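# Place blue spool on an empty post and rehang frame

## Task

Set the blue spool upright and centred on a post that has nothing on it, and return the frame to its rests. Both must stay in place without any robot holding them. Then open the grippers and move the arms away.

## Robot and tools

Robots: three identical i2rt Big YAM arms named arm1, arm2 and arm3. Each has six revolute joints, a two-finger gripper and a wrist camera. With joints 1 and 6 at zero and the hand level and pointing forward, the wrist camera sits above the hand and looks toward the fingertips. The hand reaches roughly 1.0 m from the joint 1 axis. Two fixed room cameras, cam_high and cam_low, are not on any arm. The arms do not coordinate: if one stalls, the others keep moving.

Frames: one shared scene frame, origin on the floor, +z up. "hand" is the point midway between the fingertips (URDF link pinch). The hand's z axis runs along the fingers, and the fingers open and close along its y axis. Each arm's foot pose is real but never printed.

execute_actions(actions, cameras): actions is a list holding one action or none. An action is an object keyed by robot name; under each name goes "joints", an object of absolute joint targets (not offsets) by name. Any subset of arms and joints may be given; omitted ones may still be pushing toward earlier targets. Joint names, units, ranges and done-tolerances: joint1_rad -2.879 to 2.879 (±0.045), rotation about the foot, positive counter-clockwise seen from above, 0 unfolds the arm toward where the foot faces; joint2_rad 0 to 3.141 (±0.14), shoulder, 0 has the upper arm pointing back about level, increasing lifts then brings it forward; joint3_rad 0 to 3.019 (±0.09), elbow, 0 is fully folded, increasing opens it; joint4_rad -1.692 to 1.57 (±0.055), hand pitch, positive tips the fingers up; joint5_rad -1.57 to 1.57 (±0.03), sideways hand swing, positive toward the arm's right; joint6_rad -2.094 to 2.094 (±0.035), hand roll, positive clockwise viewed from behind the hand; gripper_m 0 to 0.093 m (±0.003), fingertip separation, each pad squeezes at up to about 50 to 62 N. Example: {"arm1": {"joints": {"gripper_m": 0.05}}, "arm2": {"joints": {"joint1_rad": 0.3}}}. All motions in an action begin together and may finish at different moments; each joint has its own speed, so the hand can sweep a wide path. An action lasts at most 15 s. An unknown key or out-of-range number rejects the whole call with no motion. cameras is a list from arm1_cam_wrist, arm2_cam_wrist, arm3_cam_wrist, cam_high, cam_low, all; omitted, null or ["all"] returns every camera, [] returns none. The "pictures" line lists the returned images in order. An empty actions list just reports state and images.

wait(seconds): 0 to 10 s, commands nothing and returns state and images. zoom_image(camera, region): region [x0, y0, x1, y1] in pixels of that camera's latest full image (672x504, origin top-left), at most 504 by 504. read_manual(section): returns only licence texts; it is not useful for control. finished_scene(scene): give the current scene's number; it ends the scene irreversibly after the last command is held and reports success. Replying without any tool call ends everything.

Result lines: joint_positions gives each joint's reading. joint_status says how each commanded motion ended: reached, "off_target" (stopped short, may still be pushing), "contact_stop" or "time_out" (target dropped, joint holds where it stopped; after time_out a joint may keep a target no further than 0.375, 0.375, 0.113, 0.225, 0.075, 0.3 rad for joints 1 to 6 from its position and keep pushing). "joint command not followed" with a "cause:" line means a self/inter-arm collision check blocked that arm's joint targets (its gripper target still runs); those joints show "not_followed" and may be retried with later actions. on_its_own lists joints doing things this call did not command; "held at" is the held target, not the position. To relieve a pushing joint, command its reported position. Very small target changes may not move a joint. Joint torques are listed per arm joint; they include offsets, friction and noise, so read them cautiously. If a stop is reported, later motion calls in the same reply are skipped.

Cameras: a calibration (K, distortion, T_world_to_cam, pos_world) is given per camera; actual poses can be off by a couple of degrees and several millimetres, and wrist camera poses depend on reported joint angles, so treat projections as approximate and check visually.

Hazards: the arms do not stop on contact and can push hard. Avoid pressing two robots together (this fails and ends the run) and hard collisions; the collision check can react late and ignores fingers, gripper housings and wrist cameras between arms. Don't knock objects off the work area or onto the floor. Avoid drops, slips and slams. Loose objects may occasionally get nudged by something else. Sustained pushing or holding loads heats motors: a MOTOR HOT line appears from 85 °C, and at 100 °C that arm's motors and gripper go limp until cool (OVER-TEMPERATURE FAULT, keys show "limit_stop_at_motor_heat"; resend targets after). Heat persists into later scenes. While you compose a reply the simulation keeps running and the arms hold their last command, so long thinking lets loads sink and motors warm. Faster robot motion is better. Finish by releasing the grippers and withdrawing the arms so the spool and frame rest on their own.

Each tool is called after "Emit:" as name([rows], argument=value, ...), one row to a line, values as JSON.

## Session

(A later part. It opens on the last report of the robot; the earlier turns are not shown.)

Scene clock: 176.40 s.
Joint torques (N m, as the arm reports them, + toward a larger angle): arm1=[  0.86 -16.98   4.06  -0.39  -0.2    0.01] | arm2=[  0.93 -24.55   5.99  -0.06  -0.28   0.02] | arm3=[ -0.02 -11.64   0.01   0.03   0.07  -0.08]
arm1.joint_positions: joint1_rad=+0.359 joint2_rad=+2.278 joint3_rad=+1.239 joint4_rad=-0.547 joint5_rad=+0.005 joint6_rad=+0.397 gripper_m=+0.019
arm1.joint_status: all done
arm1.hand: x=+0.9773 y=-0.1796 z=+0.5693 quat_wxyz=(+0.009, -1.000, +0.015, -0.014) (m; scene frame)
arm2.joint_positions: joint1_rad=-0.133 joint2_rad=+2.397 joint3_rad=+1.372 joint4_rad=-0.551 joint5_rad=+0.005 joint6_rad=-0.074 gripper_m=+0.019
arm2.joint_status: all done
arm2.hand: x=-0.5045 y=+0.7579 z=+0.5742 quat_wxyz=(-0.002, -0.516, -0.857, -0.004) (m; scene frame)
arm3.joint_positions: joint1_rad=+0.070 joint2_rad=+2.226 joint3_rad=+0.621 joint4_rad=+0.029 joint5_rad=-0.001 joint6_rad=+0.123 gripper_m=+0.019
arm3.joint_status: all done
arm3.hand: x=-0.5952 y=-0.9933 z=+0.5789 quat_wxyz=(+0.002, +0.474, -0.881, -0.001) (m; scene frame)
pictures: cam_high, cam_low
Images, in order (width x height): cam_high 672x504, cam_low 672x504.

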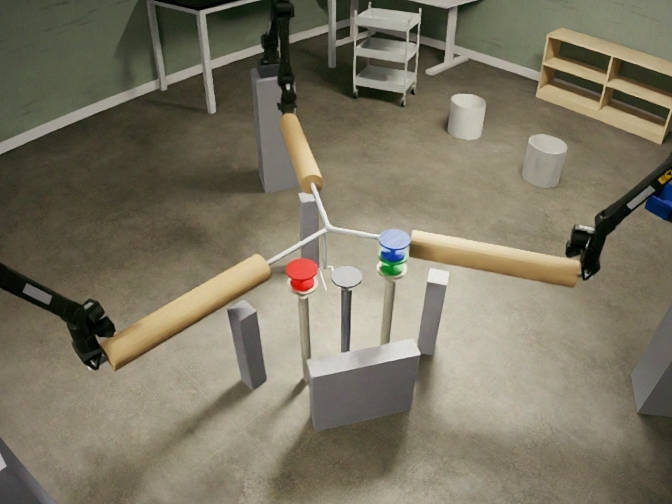

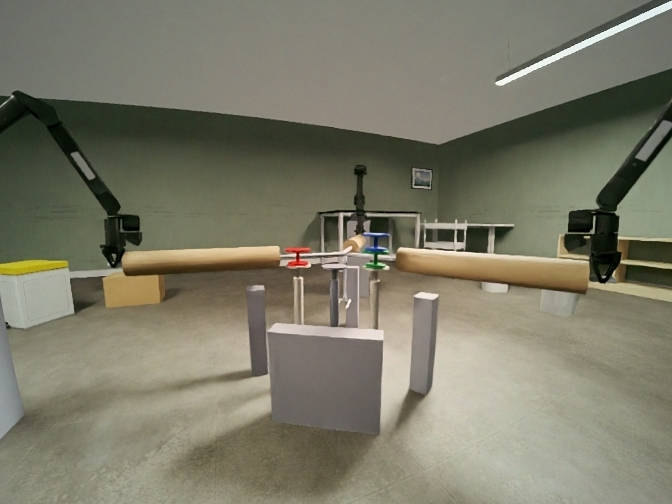

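Works. Add a sag bias.

Emit:
execute_actions([
  {"arm1":{"joints":{"joint2_rad":2.015,"joint3_rad":1.215,"joint4_rad":-0.742}},"arm2":{"joints":{"joint2_rad":2.145,"joint3_rad":1.322,"joint4_rad":-0.722}},"arm3":{"joints":{"joint2_rad":1.795,"joint3_rad":0.55,"joint4_rad":-0.298}}},
], cameras=[])

Emit:
execute_actions([
  {"arm1":{"joints":{"joint2_rad":1.84,"joint3_rad":1.275,"joint4_rad":-0.966}},"arm2":{"joints":{"joint2_rad":1.968,"joint3_rad":1.36,"joint4_rad":-0.925}},"arm3":{"joints":{"joint2_rad":1.455,"joint3_rad":0.595,"joint4_rad":-0.676}}},
], cameras=[])

Emit:
execute_actions([
  {"arm1":{"joints":{"joint2_rad":1.72,"joint3_rad":1.395,"joint4_rad":-1.208}},"arm2":{"joints":{"joint2_rad":1.835,"joint3_rad":1.453,"joint4_rad":-1.152}},"arm3":{"joints":{"joint2_rad":1.22,"joint3_rad":0.717,"joint4_rad":-1.035}}},
], cameras=["cam_high","cam_low"])

Scene clock: 185.27 s.
Joint torques (N m, as the arm reports them, + toward a larger angle): arm1=[  1.03 -15.74   5.83  -0.02  -0.28   0.  ] | arm2=[  0.95 -22.92   7.72   0.11  -0.17   0.02] | arm3=[ 0.05 -9.86  2.99  0.13  0.13 -0.08]
arm1.joint_positions: joint1_rad=+0.358 joint2_rad=+2.038 joint3_rad=+1.207 joint4_rad=-0.749 joint5_rad=+0.007 joint6_rad=+0.397 gripper_m=+0.019
arm1.joint_status: all done
arm1.hand: x=+0.9766 y=-0.1793 z=+0.6799 quat_wxyz=(+0.009, -1.000, +0.015, -0.011) (m; scene frame)
arm2.joint_positions: joint1_rad=-0.133 joint2_rad=+2.161 joint3_rad=+1.316 joint4_rad=-0.721 joint5_rad=+0.002 joint6_rad=-0.074 gripper_m=+0.019
arm2.joint_status: all done
arm2.hand: x=-0.5056 y=+0.7575 z=+0.6854 quat_wxyz=(-0.007, -0.516, -0.857, -0.002) (m; scene frame)
arm3.joint_positions: joint1_rad=+0.070 joint2_rad=+1.823 joint3_rad=+0.542 joint4_rad=-0.285 joint5_rad=-0.002 joint6_rad=+0.123 gripper_m=+0.019
arm3.joint_status: all done
arm3.hand: x=-0.5950 y=-0.9932 z=+0.6855 quat_wxyz=(-0.002, +0.474, -0.881, -0.005) (m; scene frame)
pictures: none
No camera images: the call's "cameras" was empty. Leave "cameras" out to get every camera's image.

Scene clock: 186.33 s.
Joint torques (N m, as the arm reports them, + toward a larger angle): arm1=[  1.89 -13.97   9.55  -0.98  -0.36   0.06] | arm2=[  0.87 -20.92  11.63  -0.77  -0.13   0.02] | arm3=[ 0.02 -7.03  6.82 -0.58  0.11 -0.07]
arm1.joint_positions: joint1_rad=+0.349 joint2_rad=+1.854 joint3_rad=+1.234 joint4_rad=-0.950 joint5_rad=+0.009 joint6_rad=+0.392 gripper_m=+0.019
arm1.joint_status: all done
arm1.hand: x=+0.9771 y=-0.1740 z=+0.7776 quat_wxyz=(+0.008, -1.000, +0.018, -0.006) (m; scene frame)
arm2.joint_positions: joint1_rad=-0.132 joint2_rad=+1.974 joint3_rad=+1.324 joint4_rad=-0.906 joint5_rad=+0.001 joint6_rad=-0.074 gripper_m=+0.019
arm2.joint_status: all done
arm2.hand: x=-0.5073 y=+0.7606 z=+0.7848 quat_wxyz=(-0.011, -0.515, -0.857, +0.000) (m; scene frame)
arm3.joint_positions: joint1_rad=+0.070 joint2_rad=+1.468 joint3_rad=+0.571 joint4_rad=-0.645 joint5_rad=-0.002 joint6_rad=+0.123 gripper_m=+0.019
arm3.joint_status: all done
arm3.hand: x=-0.5933 y=-0.9907 z=+0.7870 quat_wxyz=(-0.012, +0.474, -0.881, -0.012) (m; scene frame)
pictures: none
No camera images: the call's "cameras" was empty. Leave "cameras" out to get every camera's image.

Scene clock: 187.40 s.
Joint torques (N m, as the arm reports them, + toward a larger angle): arm1=[  1.67 -14.2   10.81  -1.31  -0.26   0.05] | arm2=[  0.78 -21.11  12.81  -1.17  -0.29   0.03] | arm3=[ 0.07 -6.03  9.14 -1.17  0.12 -0.08]
arm1.joint_positions: joint1_rad=+0.350 joint2_rad=+1.742 joint3_rad=+1.348 joint4_rad=-1.184 joint5_rad=+0.007 joint6_rad=+0.392 gripper_m=+0.019
arm1.joint_status: all done
arm1.hand: x=+0.9758 y=-0.1753 z=+0.8696 quat_wxyz=(+0.009, -1.000, +0.018, -0.010) (m; scene frame)
arm2.joint_positions: joint1_rad=-0.132 joint2_rad=+1.850 joint3_rad=+1.418 joint4_rad=-1.124 joint5_rad=+0.005 joint6_rad=-0.075 gripper_m=+0.019
arm2.joint_status: all done
arm2.hand: x=-0.5089 y=+0.7590 z=+0.8791 quat_wxyz=(-0.010, -0.515, -0.857, +0.002) (m; scene frame)
arm3.joint_positions: joint1_rad=+0.070 joint2_rad=+1.231 joint3_rad=+0.684 joint4_rad=-0.988 joint5_rad=-0.002 joint6_rad=+0.123 gripper_m=+0.019
arm3.joint_status: all done
arm3.hand: x=-0.5938 y=-0.9921 z=+0.8833 quat_wxyz=(-0.015, +0.474, -0.881, -0.014) (m; scene frame)
pictures: cam_high, cam_low
Images, in order (width x height): cam_high 672x504, cam_low 672x504.

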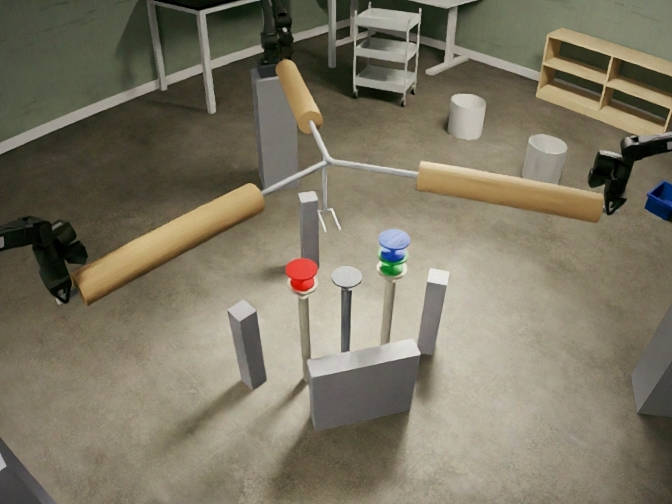

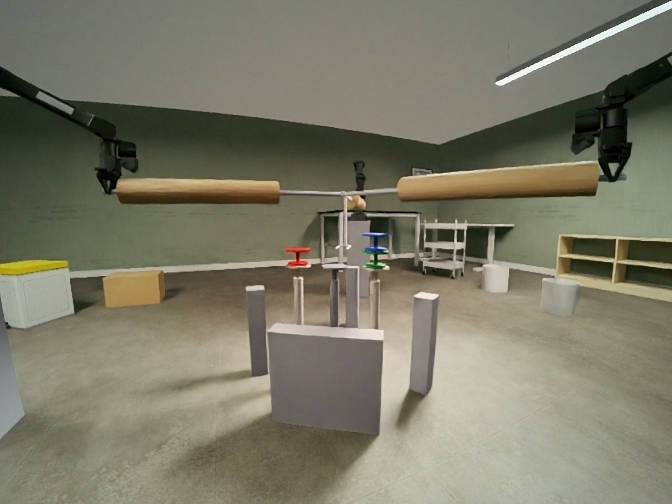

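Emit:
execute_actions([
  {"arm1":{"joints":{"joint1_rad":0.155,"joint6_rad":0.195,"joint2_rad":1.75,"joint3_rad":1.49,"joint4_rad":-1.28}},"arm2":{"joints":{"joint2_rad":1.58,"joint3_rad":1.135,"joint4_rad":-1.11}},"arm3":{"joints":{"joint1_rad":0.295,"joint6_rad":0.338,"joint2_rad":1.42,"joint3_rad":0.95,"joint4_rad":-1.09}}},
], cameras=[])

Emit:
execute_actions([
  {"arm1":{"joints":{"joint1_rad":-0.03,"joint6_rad":0.01,"joint2_rad":1.83,"joint3_rad":1.65,"joint4_rad":-1.36}},"arm2":{"joints":{"joint2_rad":1.29,"joint3_rad":0.872,"joint4_rad":-1.15}},"arm3":{"joints":{"joint1_rad":0.434,"joint6_rad":0.477,"joint2_rad":1.615,"joint3_rad":1.225,"joint4_rad":-1.16}}},
], cameras=["cam_high","cam_low"])

Emit:
zoom_image(camera="cam_high", region=[300,150,480,310])

Emit:
zoom_image(camera="cam_low", region=[310,170,450,290])

Scene clock: 212.80 s.
Joint torques (N m, as the arm reports them, + toward a larger angle): arm1=[  1.3  -12.84  11.98  -1.2   -0.14   0.12] | arm2=[  0.7  -16.72  10.04  -0.05  -0.21   0.04] | arm3=[ 1.12 -9.21  8.72 -0.5  -0.12  0.  ]
arm1.joint_positions: joint1_rad=+0.147 joint2_rad=+1.752 joint3_rad=+1.430 joint4_rad=-1.260 joint5_rad=+0.003 joint6_rad=+0.191 gripper_m=+0.019
arm1.joint_status: all done
arm1.hand: x=+0.9375 y=-0.0794 z=+0.8947 quat_wxyz=(+0.007, -1.000, +0.018, -0.012) (m; scene frame)
arm2.joint_positions: joint1_rad=-0.132 joint2_rad=+1.600 joint3_rad=+1.129 joint4_rad=-1.106 joint5_rad=+0.004 joint6_rad=-0.076 gripper_m=+0.019
arm2.joint_status: all done
arm2.hand: x=-0.5501 y=+0.8528 z=+0.8968 quat_wxyz=(-0.002, -0.514, -0.858, -0.005) (m; scene frame)
arm3.joint_positions: joint1_rad=+0.279 joint2_rad=+1.435 joint3_rad=+0.925 joint4_rad=-1.060 joint5_rad=+0.004 joint6_rad=+0.331 gripper_m=+0.019
arm3.joint_status: all done
arm3.hand: x=-0.6311 y=-0.8970 z=+0.9003 quat_wxyz=(-0.003, +0.474, -0.881, -0.001) (m; scene frame)
pictures: none
No camera images: the call's "cameras" was empty. Leave "cameras" out to get every camera's image.

Scene clock: 213.87 s.
Joint torques (N m, as the arm reports them, + toward a larger angle): arm1=[  0.83 -15.14  12.39  -1.43  -0.19   0.11] | arm2=[  0.66 -10.77  10.34  -0.49  -0.3    0.04] | arm3=[  0.81 -12.65   9.6   -1.08  -0.05  -0.05]
arm1.joint_positions: joint1_rad=-0.039 joint2_rad=+1.842 joint3_rad=+1.587 joint4_rad=-1.334 joint5_rad=+0.004 joint6_rad=+0.007 gripper_m=+0.019
arm1.joint_status: all done
arm1.hand: x=+0.8944 y=+0.0175 z=+0.9056 quat_wxyz=(+0.006, -1.000, +0.019, -0.017) (m; scene frame)
arm2.joint_positions: joint1_rad=-0.132 joint2_rad=+1.303 joint3_rad=+0.864 joint4_rad=-1.136 joint5_rad=+0.005 joint6_rad=-0.076 gripper_m=+0.019
arm2.joint_status: all done
arm2.hand: x=-0.5942 y=+0.9515 z=+0.9139 quat_wxyz=(-0.002, -0.514, -0.858, -0.004) (m; scene frame)
arm3.joint_positions: joint1_rad=+0.425 joint2_rad=+1.638 joint3_rad=+1.189 joint4_rad=-1.115 joint5_rad=+0.003 joint6_rad=+0.476 gripper_m=+0.019
arm3.joint_status: all done
arm3.hand: x=-0.6751 y=-0.7983 z=+0.9103 quat_wxyz=(-0.004, +0.474, -0.880, -0.004) (m; scene frame)
pictures: cam_high, cam_low
Images, in order (width x height): cam_high 672x504, cam_low 672x504.

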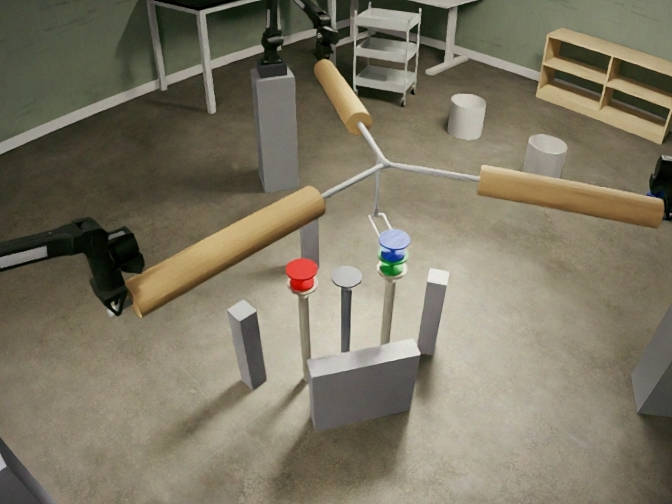

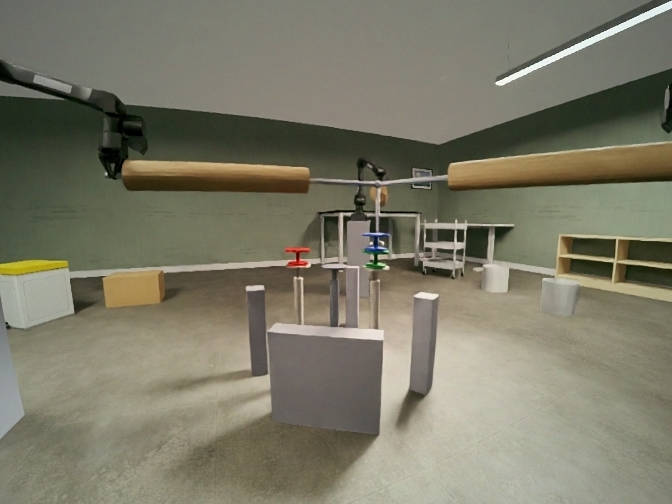

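Region (300, 150, 480, 310) of cam_high's 672x504 image, scaled by 2.800, with more detail than that image has.

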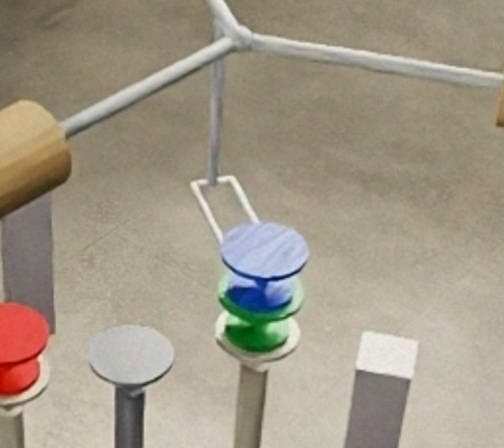

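Region (310, 170, 450, 290) of cam_low's 672x504 image, scaled by 3.600, with more detail than that image has; it fills the top 432 rows of this view, and the rest is white.

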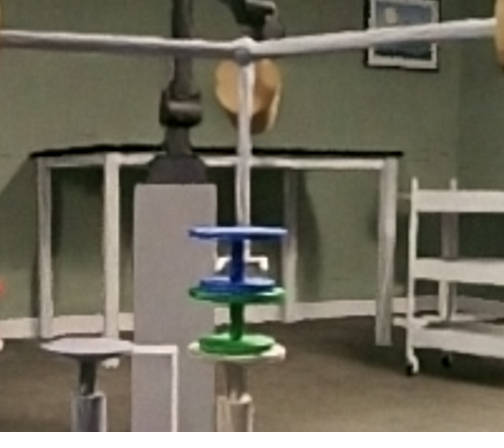

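Emit:
execute_actions([
  {"arm1":{"joints":{"joint1_rad":-0.135,"joint6_rad":-0.1,"joint2_rad":1.73,"joint3_rad":1.54,"joint4_rad":-1.35}},"arm2":{"joints":{"joint1_rad":0.065,"joint6_rad":0.12,"joint2_rad":1.19,"joint3_rad":0.815,"joint4_rad":-1.19}},"arm3":{"joints":{"joint1_rad":0.366,"joint6_rad":0.42,"joint2_rad":1.745,"joint3_rad":1.445,"joint4_rad":-1.24}}},
], cameras=["cam_high","cam_low"])

Emit:
zoom_image(camera="cam_high", region=[300,150,480,310])

Emit:
zoom_image(camera="cam_low", region=[310,170,450,290])

Scene clock: 225.37 s.
Joint torques (N m, as the arm reports them, + toward a larger angle): arm1=[  0.94 -17.2    8.69  -0.25  -0.21   0.02] | arm2=[ 2.55 -9.76 10.9  -0.35 -0.47  0.19] | arm3=[ -0.39 -14.57  10.77  -1.02   0.28  -0.14]
arm1.joint_positions: joint1_rad=-0.139 joint2_rad=+1.776 joint3_rad=+1.526 joint4_rad=-1.353 joint5_rad=+0.004 joint6_rad=-0.095 gripper_m=+0.019
arm1.joint_status: all done
arm1.hand: x=+0.9250 y=+0.0693 z=+0.9187 quat_wxyz=(+0.004, -1.000, +0.018, -0.024) (m; scene frame)
arm2.joint_positions: joint1_rad=+0.048 joint2_rad=+1.214 joint3_rad=+0.803 joint4_rad=-1.180 joint5_rad=+0.010 joint6_rad=+0.106 gripper_m=+0.019
arm2.joint_status: all done
arm2.hand: x=-0.5615 y=+1.0071 z=+0.9199 quat_wxyz=(+0.006, -0.515, -0.857, -0.004) (m; scene frame)
arm3.joint_positions: joint1_rad=+0.376 joint2_rad=+1.767 joint3_rad=+1.396 joint4_rad=-1.196 joint5_rad=-0.005 joint6_rad=+0.430 gripper_m=+0.019
arm3.joint_status: all done
arm3.hand: x=-0.6449 y=-0.7432 z=+0.9228 quat_wxyz=(+0.000, +0.473, -0.881, -0.006) (m; scene frame)
pictures: cam_high, cam_low
Images, in order (width x height): cam_high 672x504, cam_low 672x504.

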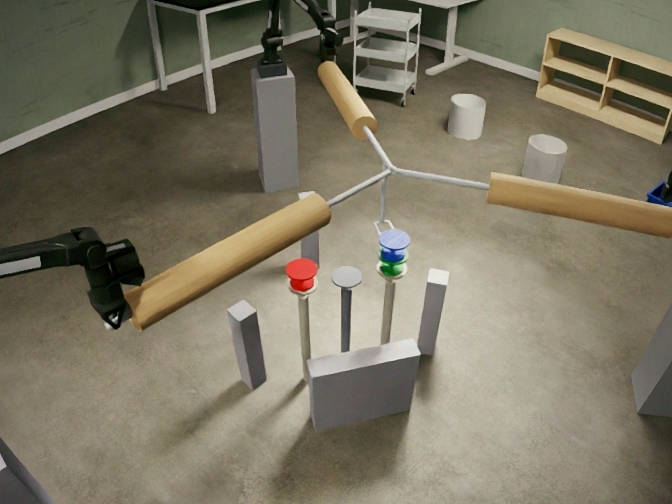

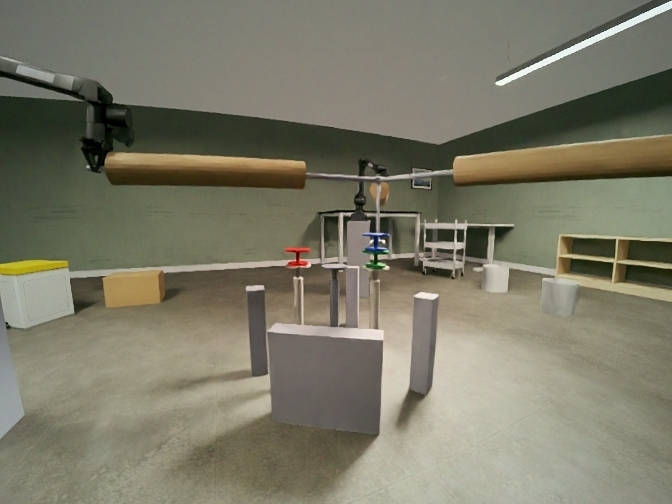

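Region (300, 150, 480, 310) of cam_high's 672x504 image, scaled by 2.800, with more detail than that image has.

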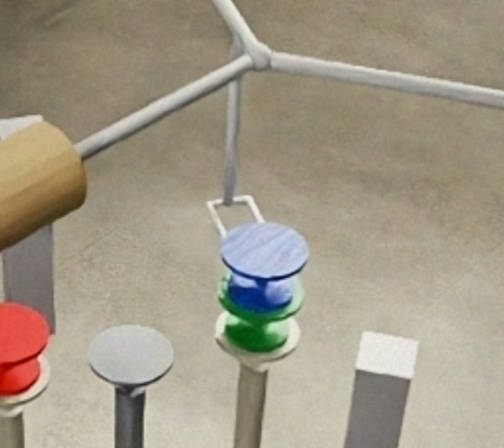

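Region (310, 170, 450, 290) of cam_low's 672x504 image, scaled by 3.600, with more detail than that image has; it fills the top 432 rows of this view, and the rest is white.

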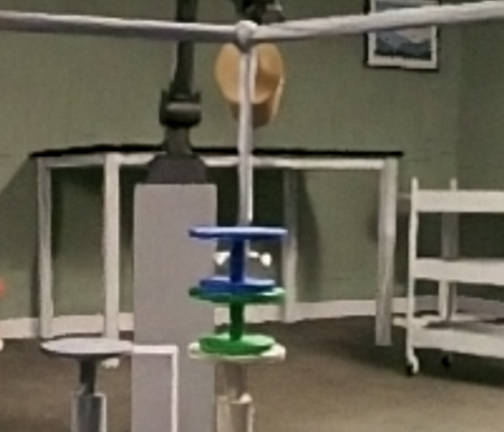

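Emit:
execute_actions([
  {"arm1":{"joints":{"joint1_rad":-0.255,"joint6_rad":-0.222,"joint2_rad":1.64,"joint3_rad":1.425,"joint4_rad":-1.3}},"arm2":{"joints":{"joint1_rad":0.305,"joint6_rad":0.36,"joint2_rad":1.15,"joint3_rad":0.79,"joint4_rad":-1.18}},"arm3":{"joints":{"joint1_rad":0.3,"joint6_rad":0.355,"joint2_rad":1.9,"joint3_rad":1.675,"joint4_rad":-1.31}}},
], cameras=["cam_high","cam_low"])

Emit:
zoom_image(camera="cam_high", region=[300,150,480,310])

Emit:
zoom_image(camera="cam_low", region=[310,170,450,290])

Scene clock: 235.50 s.
Joint torques (N m, as the arm reports them, + toward a larger angle): arm1=[  1.02 -15.2    9.29   0.32  -0.28   0.05] | arm2=[  2.83 -10.02  11.57  -0.07  -0.38   0.23] | arm3=[ -0.3  -17.02  11.38  -0.95   0.32  -0.11]
arm1.joint_positions: joint1_rad=-0.261 joint2_rad=+1.683 joint3_rad=+1.403 joint4_rad=-1.316 joint5_rad=+0.006 joint6_rad=-0.219 gripper_m=+0.019
arm1.joint_status: all done
arm1.hand: x=+0.9715 y=+0.1239 z=+0.9204 quat_wxyz=(+0.004, -1.000, +0.018, -0.021) (m; scene frame)
arm2.joint_positions: joint1_rad=+0.284 joint2_rad=+1.181 joint3_rad=+0.770 joint4_rad=-1.177 joint5_rad=+0.008 joint6_rad=+0.341 gripper_m=+0.019
arm2.joint_status: all done
arm2.hand: x=-0.5162 y=+1.0606 z=+0.9183 quat_wxyz=(+0.003, -0.515, -0.857, -0.002) (m; scene frame)
arm3.joint_positions: joint1_rad=+0.306 joint2_rad=+1.927 joint3_rad=+1.620 joint4_rad=-1.271 joint5_rad=-0.006 joint6_rad=+0.360 gripper_m=+0.019
arm3.joint_status: all done
arm3.hand: x=-0.5962 y=-0.6909 z=+0.9191 quat_wxyz=(+0.004, +0.473, -0.881, -0.002) (m; scene frame)
pictures: cam_high, cam_low
Images, in order (width x height): cam_high 672x504, cam_low 672x504.

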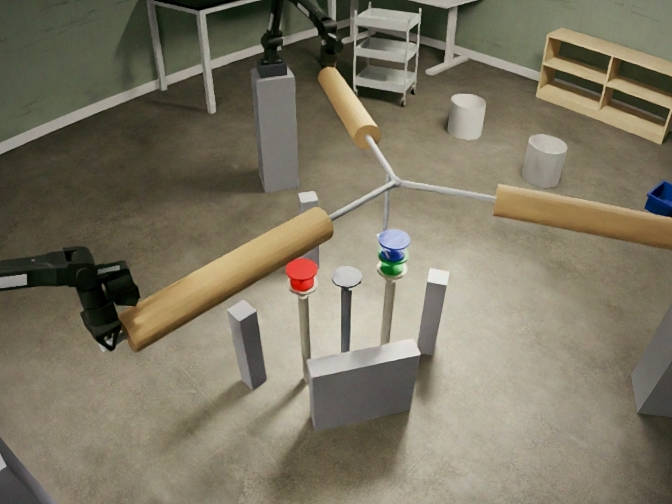

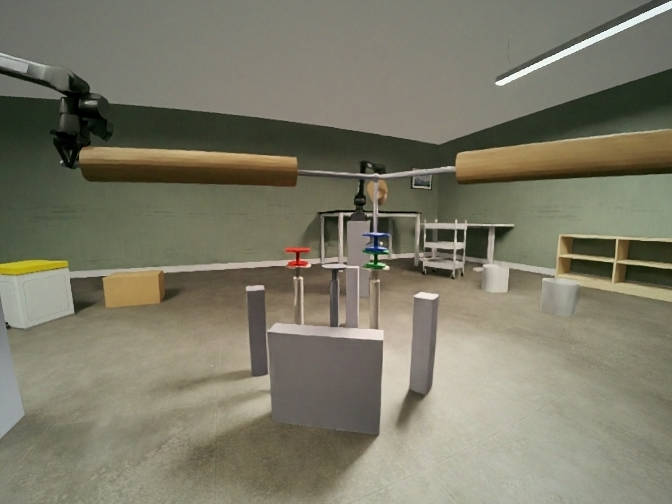

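Region (300, 150, 480, 310) of cam_high's 672x504 image, scaled by 2.800, with more detail than that image has.

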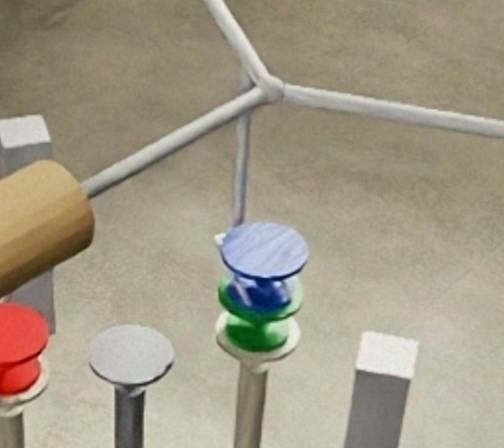

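Region (310, 170, 450, 290) of cam_low's 672x504 image, scaled by 3.600, with more detail than that image has; it fills the top 432 rows of this view, and the rest is white.

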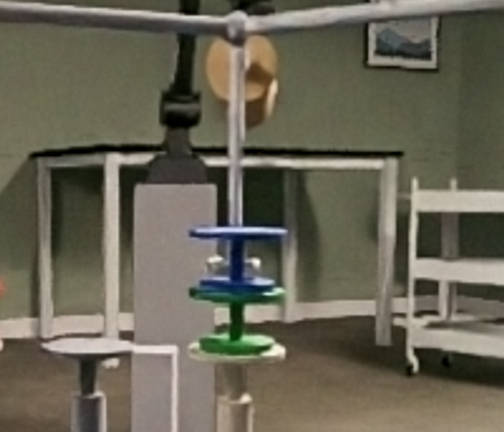

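Emit:
execute_actions([
  {"arm1":{"joints":{"joint2_rad":1.62,"joint3_rad":1.55,"joint4_rad":-1.43}},"arm2":{"joints":{"joint2_rad":1.1,"joint3_rad":0.9,"joint4_rad":-1.34}},"arm3":{"joints":{"joint2_rad":1.86,"joint3_rad":1.75,"joint4_rad":-1.42}}},
], cameras=["cam_low"])

Emit:
execute_actions([
  {"arm1":{"joints":{"joint1_rad":-0.2,"joint6_rad":-0.165,"joint2_rad":1.415,"joint3_rad":1.275,"joint4_rad":-1.385}},"arm2":{"joints":{"joint1_rad":0.355,"joint6_rad":0.415,"joint2_rad":1.34,"joint3_rad":1.095,"joint4_rad":-1.28}},"arm3":{"joints":{"joint1_rad":0.16,"joint6_rad":0.21,"joint2_rad":1.81,"joint3_rad":1.66,"joint4_rad":-1.375}}},
], cameras=["cam_low"])

Emit:
execute_actions([
  {"arm1":{"joints":{"joint1_rad":-0.13,"joint6_rad":-0.1,"joint2_rad":1.21,"joint3_rad":1.075,"joint4_rad":-1.41}},"arm2":{"joints":{"joint1_rad":0.39,"joint6_rad":0.45,"joint2_rad":1.55,"joint3_rad":1.32,"joint4_rad":-1.3}},"arm3":{"joints":{"joint1_rad":0.01,"joint6_rad":0.062,"joint2_rad":1.8,"joint3_rad":1.645,"joint4_rad":-1.37}}},
], cameras=["cam_high","cam_low"])

Scene clock: 256.30 s.
Joint torques (N m, as the arm reports them, + toward a larger angle): arm1=[  1.08 -14.97  13.25  -1.09  -0.52   0.05] | arm2=[ 2.7  -9.08 14.72 -1.75 -0.32  0.22] | arm3=[ -0.32 -18.16  11.46  -1.06   0.44  -0.11]
arm1.joint_positions: joint1_rad=-0.261 joint2_rad=+1.660 joint3_rad=+1.476 joint4_rad=-1.414 joint5_rad=+0.012 joint6_rad=-0.219 gripper_m=+0.019
arm1.joint_status: all done
arm1.hand: x=+0.9715 y=+0.1245 z=+0.9585 quat_wxyz=(+0.007, -1.000, +0.017, -0.022) (m; scene frame)
arm2.joint_positions: joint1_rad=+0.285 joint2_rad=+1.125 joint3_rad=+0.848 joint4_rad=-1.302 joint5_rad=+0.007 joint6_rad=+0.343 gripper_m=+0.019
arm2.joint_status: all done
arm2.hand: x=-0.5175 y=+1.0620 z=+0.9611 quat_wxyz=(-0.001, -0.515, -0.857, -0.002) (m; scene frame)
arm3.joint_positions: joint1_rad=+0.306 joint2_rad=+1.909 joint3_rad=+1.696 joint4_rad=-1.376 joint5_rad=-0.009 joint6_rad=+0.360 gripper_m=+0.019
arm3.joint_status: all done
arm3.hand: x=-0.5966 y=-0.6905 z=+0.9573 quat_wxyz=(+0.009, +0.473, -0.881, +0.001) (m; scene frame)
pictures: cam_low
Images, in order (width x height): cam_low 672x504.

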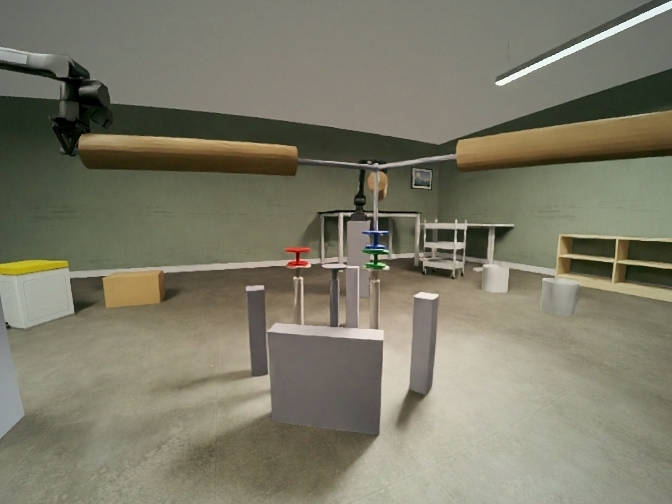

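Scene clock: 257.30 s.
Joint torques (N m, as the arm reports them, + toward a larger angle): arm1=[  1.53 -10.17   9.01   0.4   -0.5    0.14] | arm2=[  2.29 -12.42  15.01  -0.65   0.01   0.23] | arm3=[ -0.25 -18.28   9.31   0.09   0.27  -0.13]
arm1.joint_positions: joint1_rad=-0.212 joint2_rad=+1.433 joint3_rad=+1.258 joint4_rad=-1.402 joint5_rad=+0.011 joint6_rad=-0.170 gripper_m=+0.019
arm1.joint_status: all done
arm1.hand: x=+1.0441 y=+0.0843 z=+0.9763 quat_wxyz=(+0.009, -1.000, +0.017, -0.011) (m; scene frame)
arm2.joint_positions: joint1_rad=+0.339 joint2_rad=+1.357 joint3_rad=+1.039 joint4_rad=-1.265 joint5_rad=-0.001 joint6_rad=+0.397 gripper_m=+0.019
arm2.joint_status: all done
arm2.hand: x=-0.4428 y=+1.0225 z=+0.9605 quat_wxyz=(+0.001, -0.515, -0.857, -0.006) (m; scene frame)
arm3.joint_positions: joint1_rad=+0.164 joint2_rad=+1.864 joint3_rad=+1.636 joint4_rad=-1.363 joint5_rad=-0.005 joint6_rad=+0.218 gripper_m=+0.019
arm3.joint_status: all done
arm3.hand: x=-0.5231 y=-0.7305 z=+0.9599 quat_wxyz=(+0.009, +0.473, -0.881, +0.002) (m; scene frame)
pictures: cam_low
Images, in order (width x height): cam_low 672x504.

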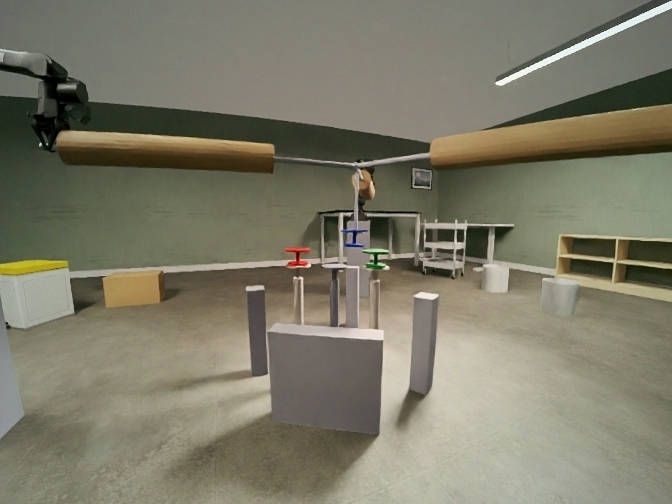

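Scene clock: 258.27 s.
Joint torques (N m, as the arm reports them, + toward a larger angle): arm1=[ 1.89 -6.81  9.07 -0.05 -0.33  0.12] | arm2=[  1.85 -17.34  15.08  -0.95  -0.1    0.17] | arm3=[  0.25 -18.31   9.1    0.26   0.18  -0.09]
arm1.joint_positions: joint1_rad=-0.145 joint2_rad=+1.225 joint3_rad=+1.058 joint4_rad=-1.417 joint5_rad=+0.007 joint6_rad=-0.105 gripper_m=+0.019
arm1.joint_status: all done
arm1.hand: x=+1.1194 y=+0.0455 z=+0.9749 quat_wxyz=(+0.007, -1.000, +0.016, -0.014) (m; scene frame)
arm2.joint_positions: joint1_rad=+0.380 joint2_rad=+1.574 joint3_rad=+1.263 joint4_rad=-1.278 joint5_rad=+0.002 joint6_rad=+0.439 gripper_m=+0.019
arm2.joint_status: all done
arm2.hand: x=-0.3679 y=+0.9842 z=+0.9581 quat_wxyz=(+0.004, -0.516, -0.857, -0.005) (m; scene frame)
arm3.joint_positions: joint1_rad=+0.011 joint2_rad=+1.859 joint3_rad=+1.623 joint4_rad=-1.362 joint5_rad=-0.004 joint6_rad=+0.066 gripper_m=+0.019
arm3.joint_status: all done
arm3.hand: x=-0.4471 y=-0.7710 z=+0.9577 quat_wxyz=(+0.012, +0.473, -0.881, +0.003) (m; scene frame)
pictures: cam_high, cam_low
Images, in order (width x height): cam_high 672x504, cam_low 672x504.

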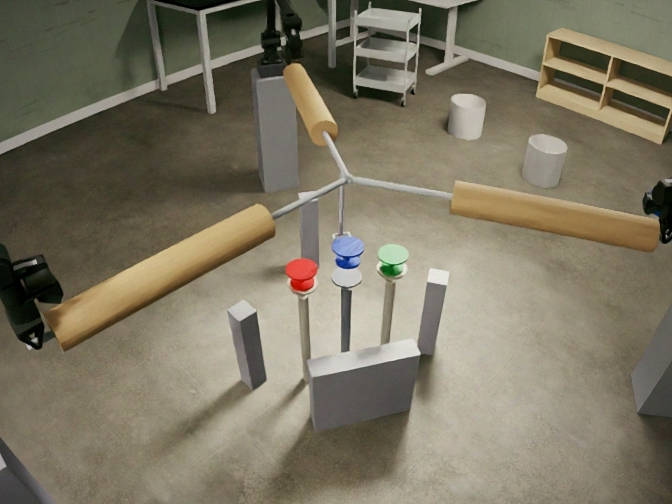

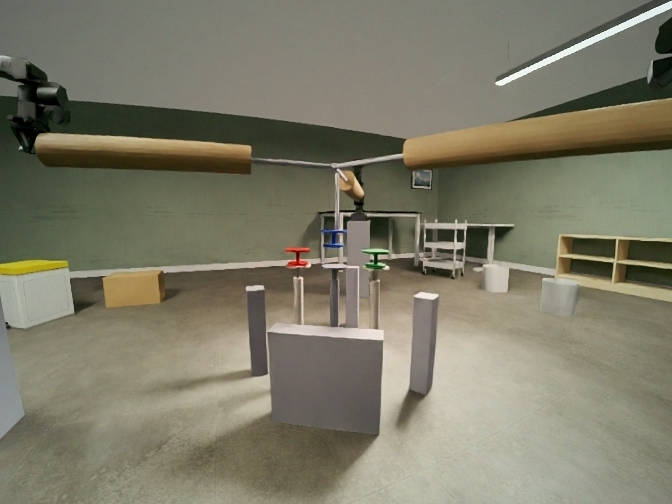

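Emit:
execute_actions([
  {"arm1":{"joints":{"joint2_rad":1.285,"joint3_rad":0.905,"joint4_rad":-1.165}},"arm2":{"joints":{"joint2_rad":1.615,"joint3_rad":1.175,"joint4_rad":-1.1}},"arm3":{"joints":{"joint2_rad":1.865,"joint3_rad":1.515,"joint4_rad":-1.175}}},
], cameras=["cam_high","cam_low"])

Emit:
zoom_image(camera="cam_high", region=[280,210,420,330])

Emit:
zoom_image(camera="cam_low", region=[280,210,400,300])

Scene clock: 266.57 s.
Joint torques (N m, as the arm reports them, + toward a larger angle): arm1=[ 1.36 -7.15  8.44  0.31 -0.23  0.1 ] | arm2=[  1.71 -17.71  10.8    0.22  -0.19   0.16] | arm3=[ -0.19 -16.89   8.49   0.56   0.19  -0.1 ]
arm1.joint_positions: joint1_rad=-0.140 joint2_rad=+1.300 joint3_rad=+0.889 joint4_rad=-1.181 joint5_rad=+0.005 joint6_rad=-0.101 gripper_m=+0.019
arm1.joint_status: all done
arm1.hand: x=+1.1202 y=+0.0440 z=+0.8895 quat_wxyz=(+0.005, -1.000, +0.015, -0.018) (m; scene frame)
arm2.joint_positions: joint1_rad=+0.380 joint2_rad=+1.639 joint3_rad=+1.160 joint4_rad=-1.103 joint5_rad=+0.004 joint6_rad=+0.439 gripper_m=+0.019
arm2.joint_status: all done
arm2.hand: x=-0.3659 y=+0.9832 z=+0.8935 quat_wxyz=(+0.000, -0.516, -0.857, -0.003) (m; scene frame)
arm3.joint_positions: joint1_rad=+0.011 joint2_rad=+1.894 joint3_rad=+1.498 joint4_rad=-1.174 joint5_rad=-0.004 joint6_rad=+0.065 gripper_m=+0.019
arm3.joint_status: all done
arm3.hand: x=-0.4473 y=-0.7709 z=+0.8928 quat_wxyz=(+0.000, +0.473, -0.881, -0.004) (m; scene frame)
pictures: cam_high, cam_low
Images, in order (width x height): cam_high 672x504, cam_low 672x504.

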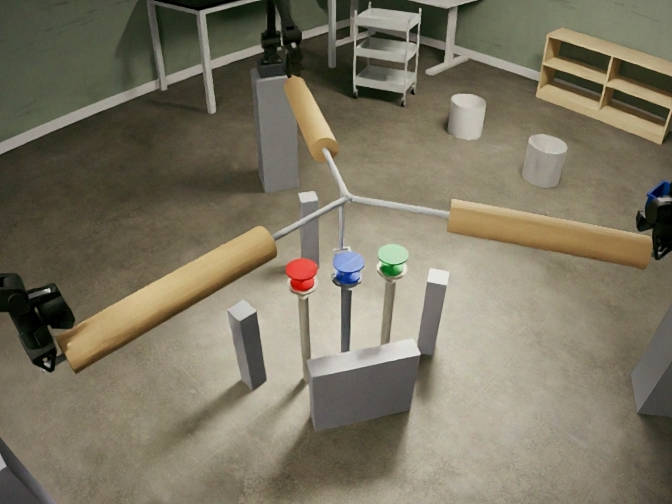

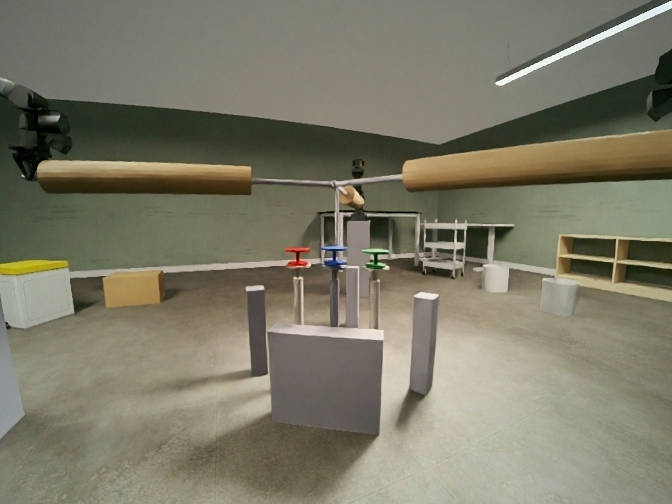

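Region (280, 210, 420, 330) of cam_high's 672x504 image, scaled by 3.600, with more detail than that image has; it fills the top 432 rows of this view, and the rest is white.

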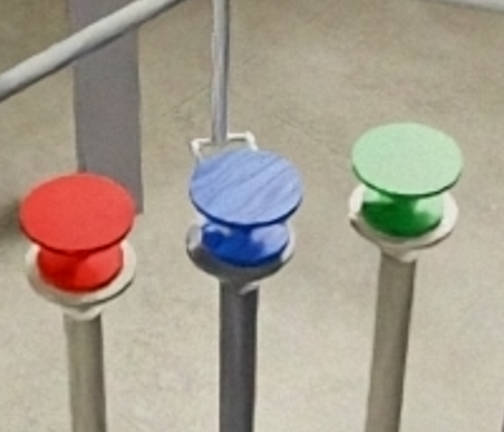

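Region (280, 210, 400, 300) of cam_low's 672x504 image, scaled by 4.200, with more detail than that image has; it fills the top 378 rows of this view, and the rest is white.

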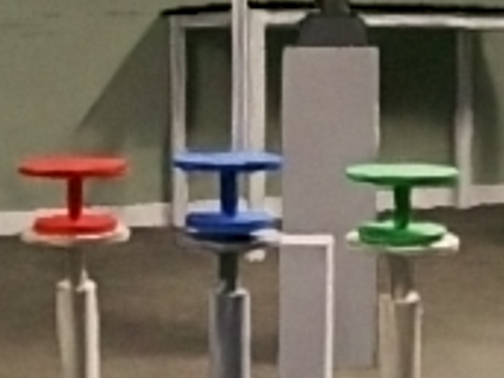

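Emit:
execute_actions([
  {"arm1":{"joints":{"joint1_rad":-0.11}},"arm2":{"joints":{"joint1_rad":0.355}},"arm3":{"joints":{"joint2_rad":1.835,"joint3_rad":1.485,"joint4_rad":-1.16}}},
], cameras=["cam_high","cam_low"])

Emit:
zoom_image(camera="cam_high", region=[280,210,420,330])

Emit:
zoom_image(camera="cam_low", region=[280,210,400,300])

Scene clock: 276.30 s.
Joint torques (N m, as the arm reports them, + toward a larger angle): arm1=[ 1.66 -7.09  8.43 -0.11 -0.26 -0.03] | arm2=[  0.02 -17.62  10.8    0.17  -0.12   0.27] | arm3=[  0.01 -18.26   8.09   0.52   0.19  -0.09]
arm1.joint_positions: joint1_rad=-0.123 joint2_rad=+1.300 joint3_rad=+0.889 joint4_rad=-1.170 joint5_rad=+0.005 joint6_rad=-0.091 gripper_m=+0.019
arm1.joint_status: all done
arm1.hand: x=+1.1169 y=+0.0389 z=+0.8894 quat_wxyz=(+0.006, -1.000, +0.012, -0.013) (m; scene frame)
arm2.joint_positions: joint1_rad=+0.363 joint2_rad=+1.639 joint3_rad=+1.160 joint4_rad=-1.102 joint5_rad=+0.002 joint6_rad=+0.429 gripper_m=+0.019
arm2.joint_status: all done
arm2.hand: x=-0.3701 y=+0.9773 z=+0.8934 quat_wxyz=(+0.000, -0.519, -0.855, -0.004) (m; scene frame)
arm3.joint_positions: joint1_rad=+0.011 joint2_rad=+1.894 joint3_rad=+1.472 joint4_rad=-1.160 joint5_rad=-0.004 joint6_rad=+0.065 gripper_m=+0.019
arm3.joint_status: all done
arm3.hand: x=-0.4506 y=-0.7767 z=+0.8839 quat_wxyz=(+0.005, +0.473, -0.881, -0.001) (m; scene frame)
pictures: cam_high, cam_low
Images, in order (width x height): cam_high 672x504, cam_low 672x504.

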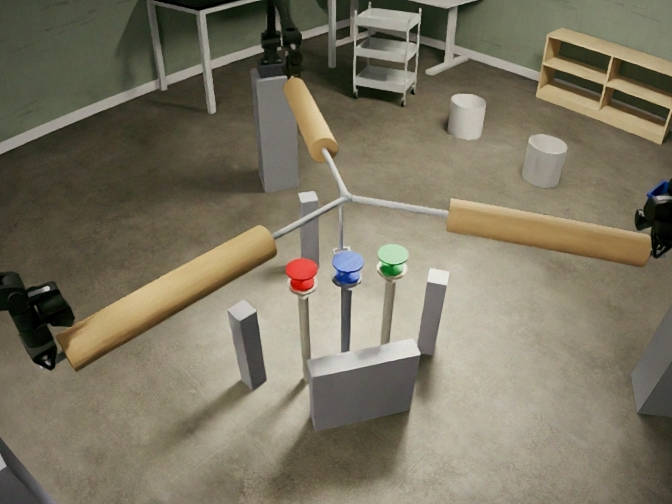

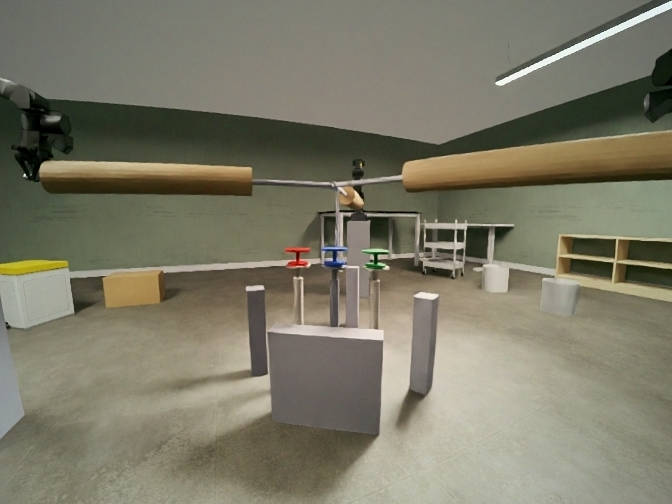

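Region (280, 210, 420, 330) of cam_high's 672x504 image, scaled by 3.600, with more detail than that image has; it fills the top 432 rows of this view, and the rest is white.

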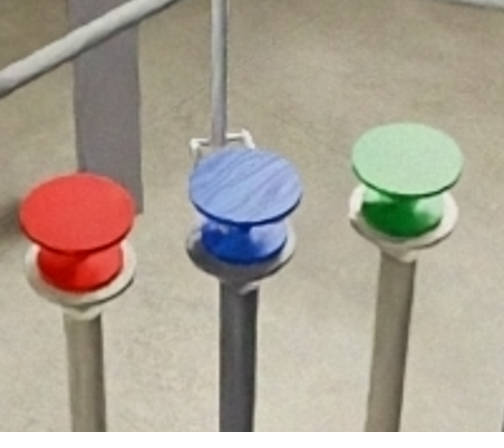

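Region (280, 210, 400, 300) of cam_low's 672x504 image, scaled by 4.200, with more detail than that image has; it fills the top 378 rows of this view, and the rest is white.

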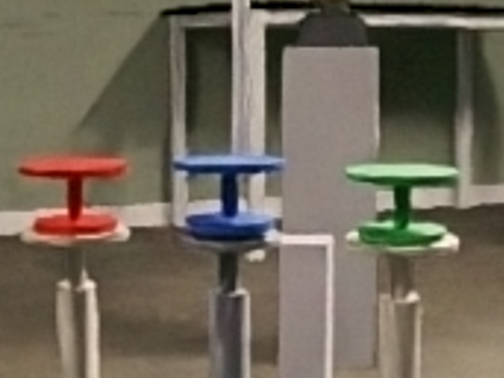

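Emit:
execute_actions([
  {"arm1":{"joints":{"joint2_rad":1.335,"joint3_rad":0.865,"joint4_rad":-1.07}},"arm2":{"joints":{"joint2_rad":1.66,"joint3_rad":1.14,"joint4_rad":-1.022}},"arm3":{"joints":{"joint2_rad":1.87,"joint3_rad":1.452,"joint4_rad":-1.103}}},
], cameras=["cam_high","cam_low"])

Emit:
execute_actions([
  {"arm1":{"joints":{"joint1_rad":0.045,"joint6_rad":0.075,"joint2_rad":1.415,"joint3_rad":0.97,"joint4_rad":-1.085}},"arm2":{"joints":{"joint1_rad":0.222,"joint6_rad":0.285,"joint2_rad":1.68,"joint3_rad":1.2,"joint4_rad":-1.04}},"arm3":{"joints":{"joint1_rad":0.023,"joint6_rad":0.076,"joint2_rad":1.73,"joint3_rad":1.235,"joint4_rad":-1.03}}},
], cameras=["cam_high","cam_low"])

Emit:
zoom_image(camera="cam_high", region=[280,210,420,330])

Emit:
zoom_image(camera="cam_low", region=[280,210,400,300])

Scene clock: 298.80 s.
Joint torques (N m, as the arm reports them, + toward a larger angle): arm1=[ 1.79 -6.79  8.27  0.55 -0.22 -0.03] | arm2=[  0.07 -16.58  10.44   0.68  -0.16   0.27] | arm3=[  0.02 -15.91   7.93   0.75   0.2   -0.07]
arm1.joint_positions: joint1_rad=-0.123 joint2_rad=+1.341 joint3_rad=+0.847 joint4_rad=-1.091 joint5_rad=+0.005 joint6_rad=-0.090 gripper_m=+0.019
arm1.joint_status: all done
arm1.hand: x=+1.1166 y=+0.0391 z=+0.8620 quat_wxyz=(+0.006, -1.000, +0.012, -0.015) (m; scene frame)
arm2.joint_positions: joint1_rad=+0.362 joint2_rad=+1.669 joint3_rad=+1.125 joint4_rad=-1.034 joint5_rad=+0.004 joint6_rad=+0.428 gripper_m=+0.019
arm2.joint_status: all done
arm2.hand: x=-0.3704 y=+0.9771 z=+0.8690 quat_wxyz=(-0.002, -0.519, -0.855, -0.003) (m; scene frame)
arm3.joint_positions: joint1_rad=+0.011 joint2_rad=+1.894 joint3_rad=+1.440 joint4_rad=-1.106 joint5_rad=-0.004 joint6_rad=+0.065 gripper_m=+0.019
arm3.joint_status: all done
arm3.hand: x=-0.4506 y=-0.7765 z=+0.8730 quat_wxyz=(-0.004, +0.473, -0.881, -0.007) (m; scene frame)
pictures: cam_high, cam_low
Images, in order (width x height): cam_high 672x504, cam_low 672x504.

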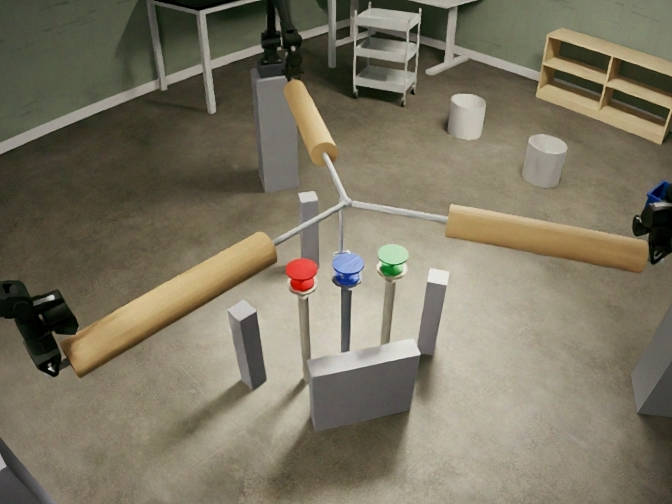

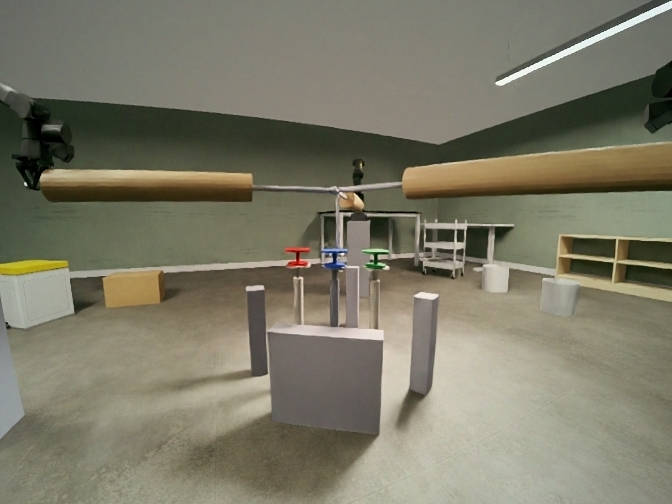

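Scene clock: 299.80 s.
Joint torques (N m, as the arm reports them, + toward a larger angle): arm1=[ 1.38 -8.07 10.78 -0.87 -0.48  0.12] | arm2=[  1.64 -16.3   13.35  -0.26  -0.11   0.15] | arm3=[  0.77 -14.95   7.62   0.74   0.19   0.03]
arm1.joint_positions: joint1_rad=+0.036 joint2_rad=+1.422 joint3_rad=+0.919 joint4_rad=-1.072 joint5_rad=+0.011 joint6_rad=+0.072 gripper_m=+0.019
arm1.joint_status: all done
arm1.hand: x=+1.0828 y=-0.0143 z=+0.8580 quat_wxyz=(+0.010, -1.000, +0.014, -0.010) (m; scene frame)
arm2.joint_positions: joint1_rad=+0.216 joint2_rad=+1.683 joint3_rad=+1.153 joint4_rad=-1.031 joint5_rad=+0.002 joint6_rad=+0.276 gripper_m=+0.019
arm2.joint_status: all done
arm2.hand: x=-0.4063 y=+0.9199 z=+0.8715 quat_wxyz=(-0.010, -0.516, -0.857, -0.003) (m; scene frame)
arm3.joint_positions: joint1_rad=+0.013 joint2_rad=+1.769 joint3_rad=+1.223 joint4_rad=-1.035 joint5_rad=-0.004 joint6_rad=+0.066 gripper_m=+0.019
arm3.joint_status: all done
arm3.hand: x=-0.4842 y=-0.8331 z=+0.8619 quat_wxyz=(+0.005, +0.474, -0.881, -0.001) (m; scene frame)
pictures: cam_high, cam_low
Images, in order (width x height): cam_high 672x504, cam_low 672x504.

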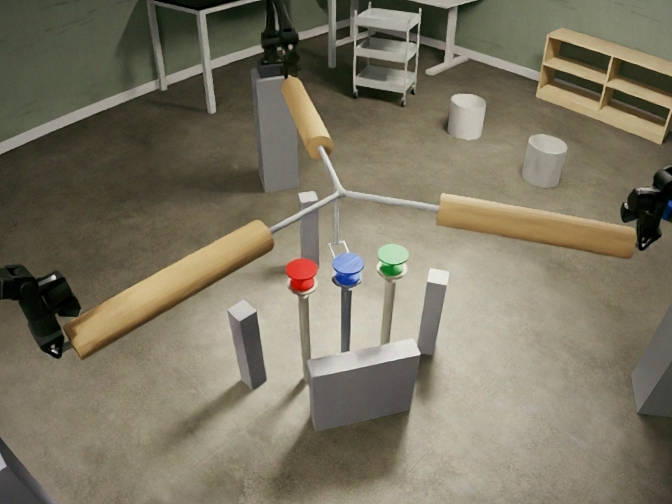

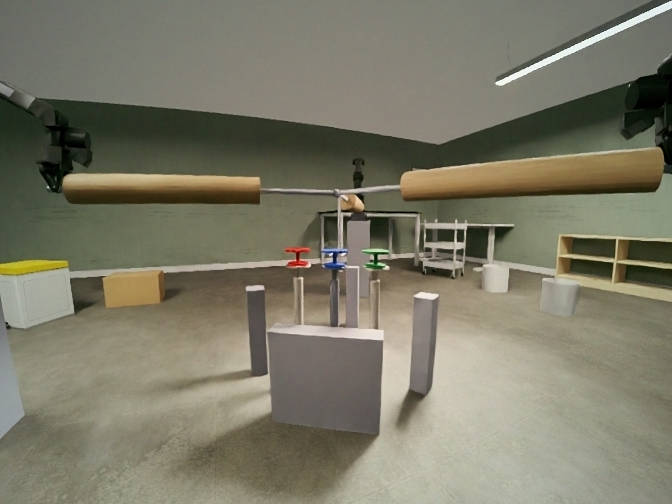

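Region (280, 210, 420, 330) of cam_high's 672x504 image, scaled by 3.600, with more detail than that image has; it fills the top 432 rows of this view, and the rest is white.

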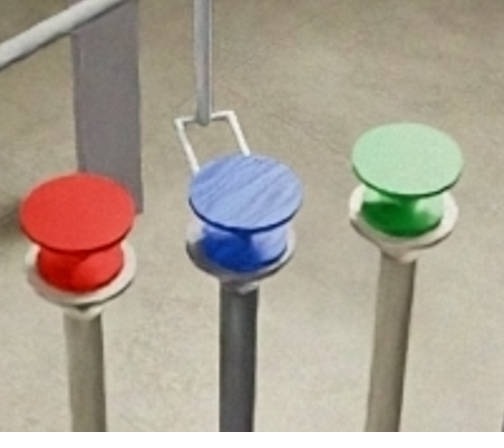

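Region (280, 210, 400, 300) of cam_low's 672x504 image, scaled by 4.200, with more detail than that image has; it fills the top 378 rows of this view, and the rest is white.

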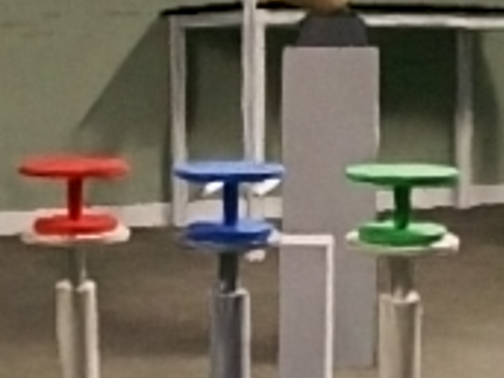

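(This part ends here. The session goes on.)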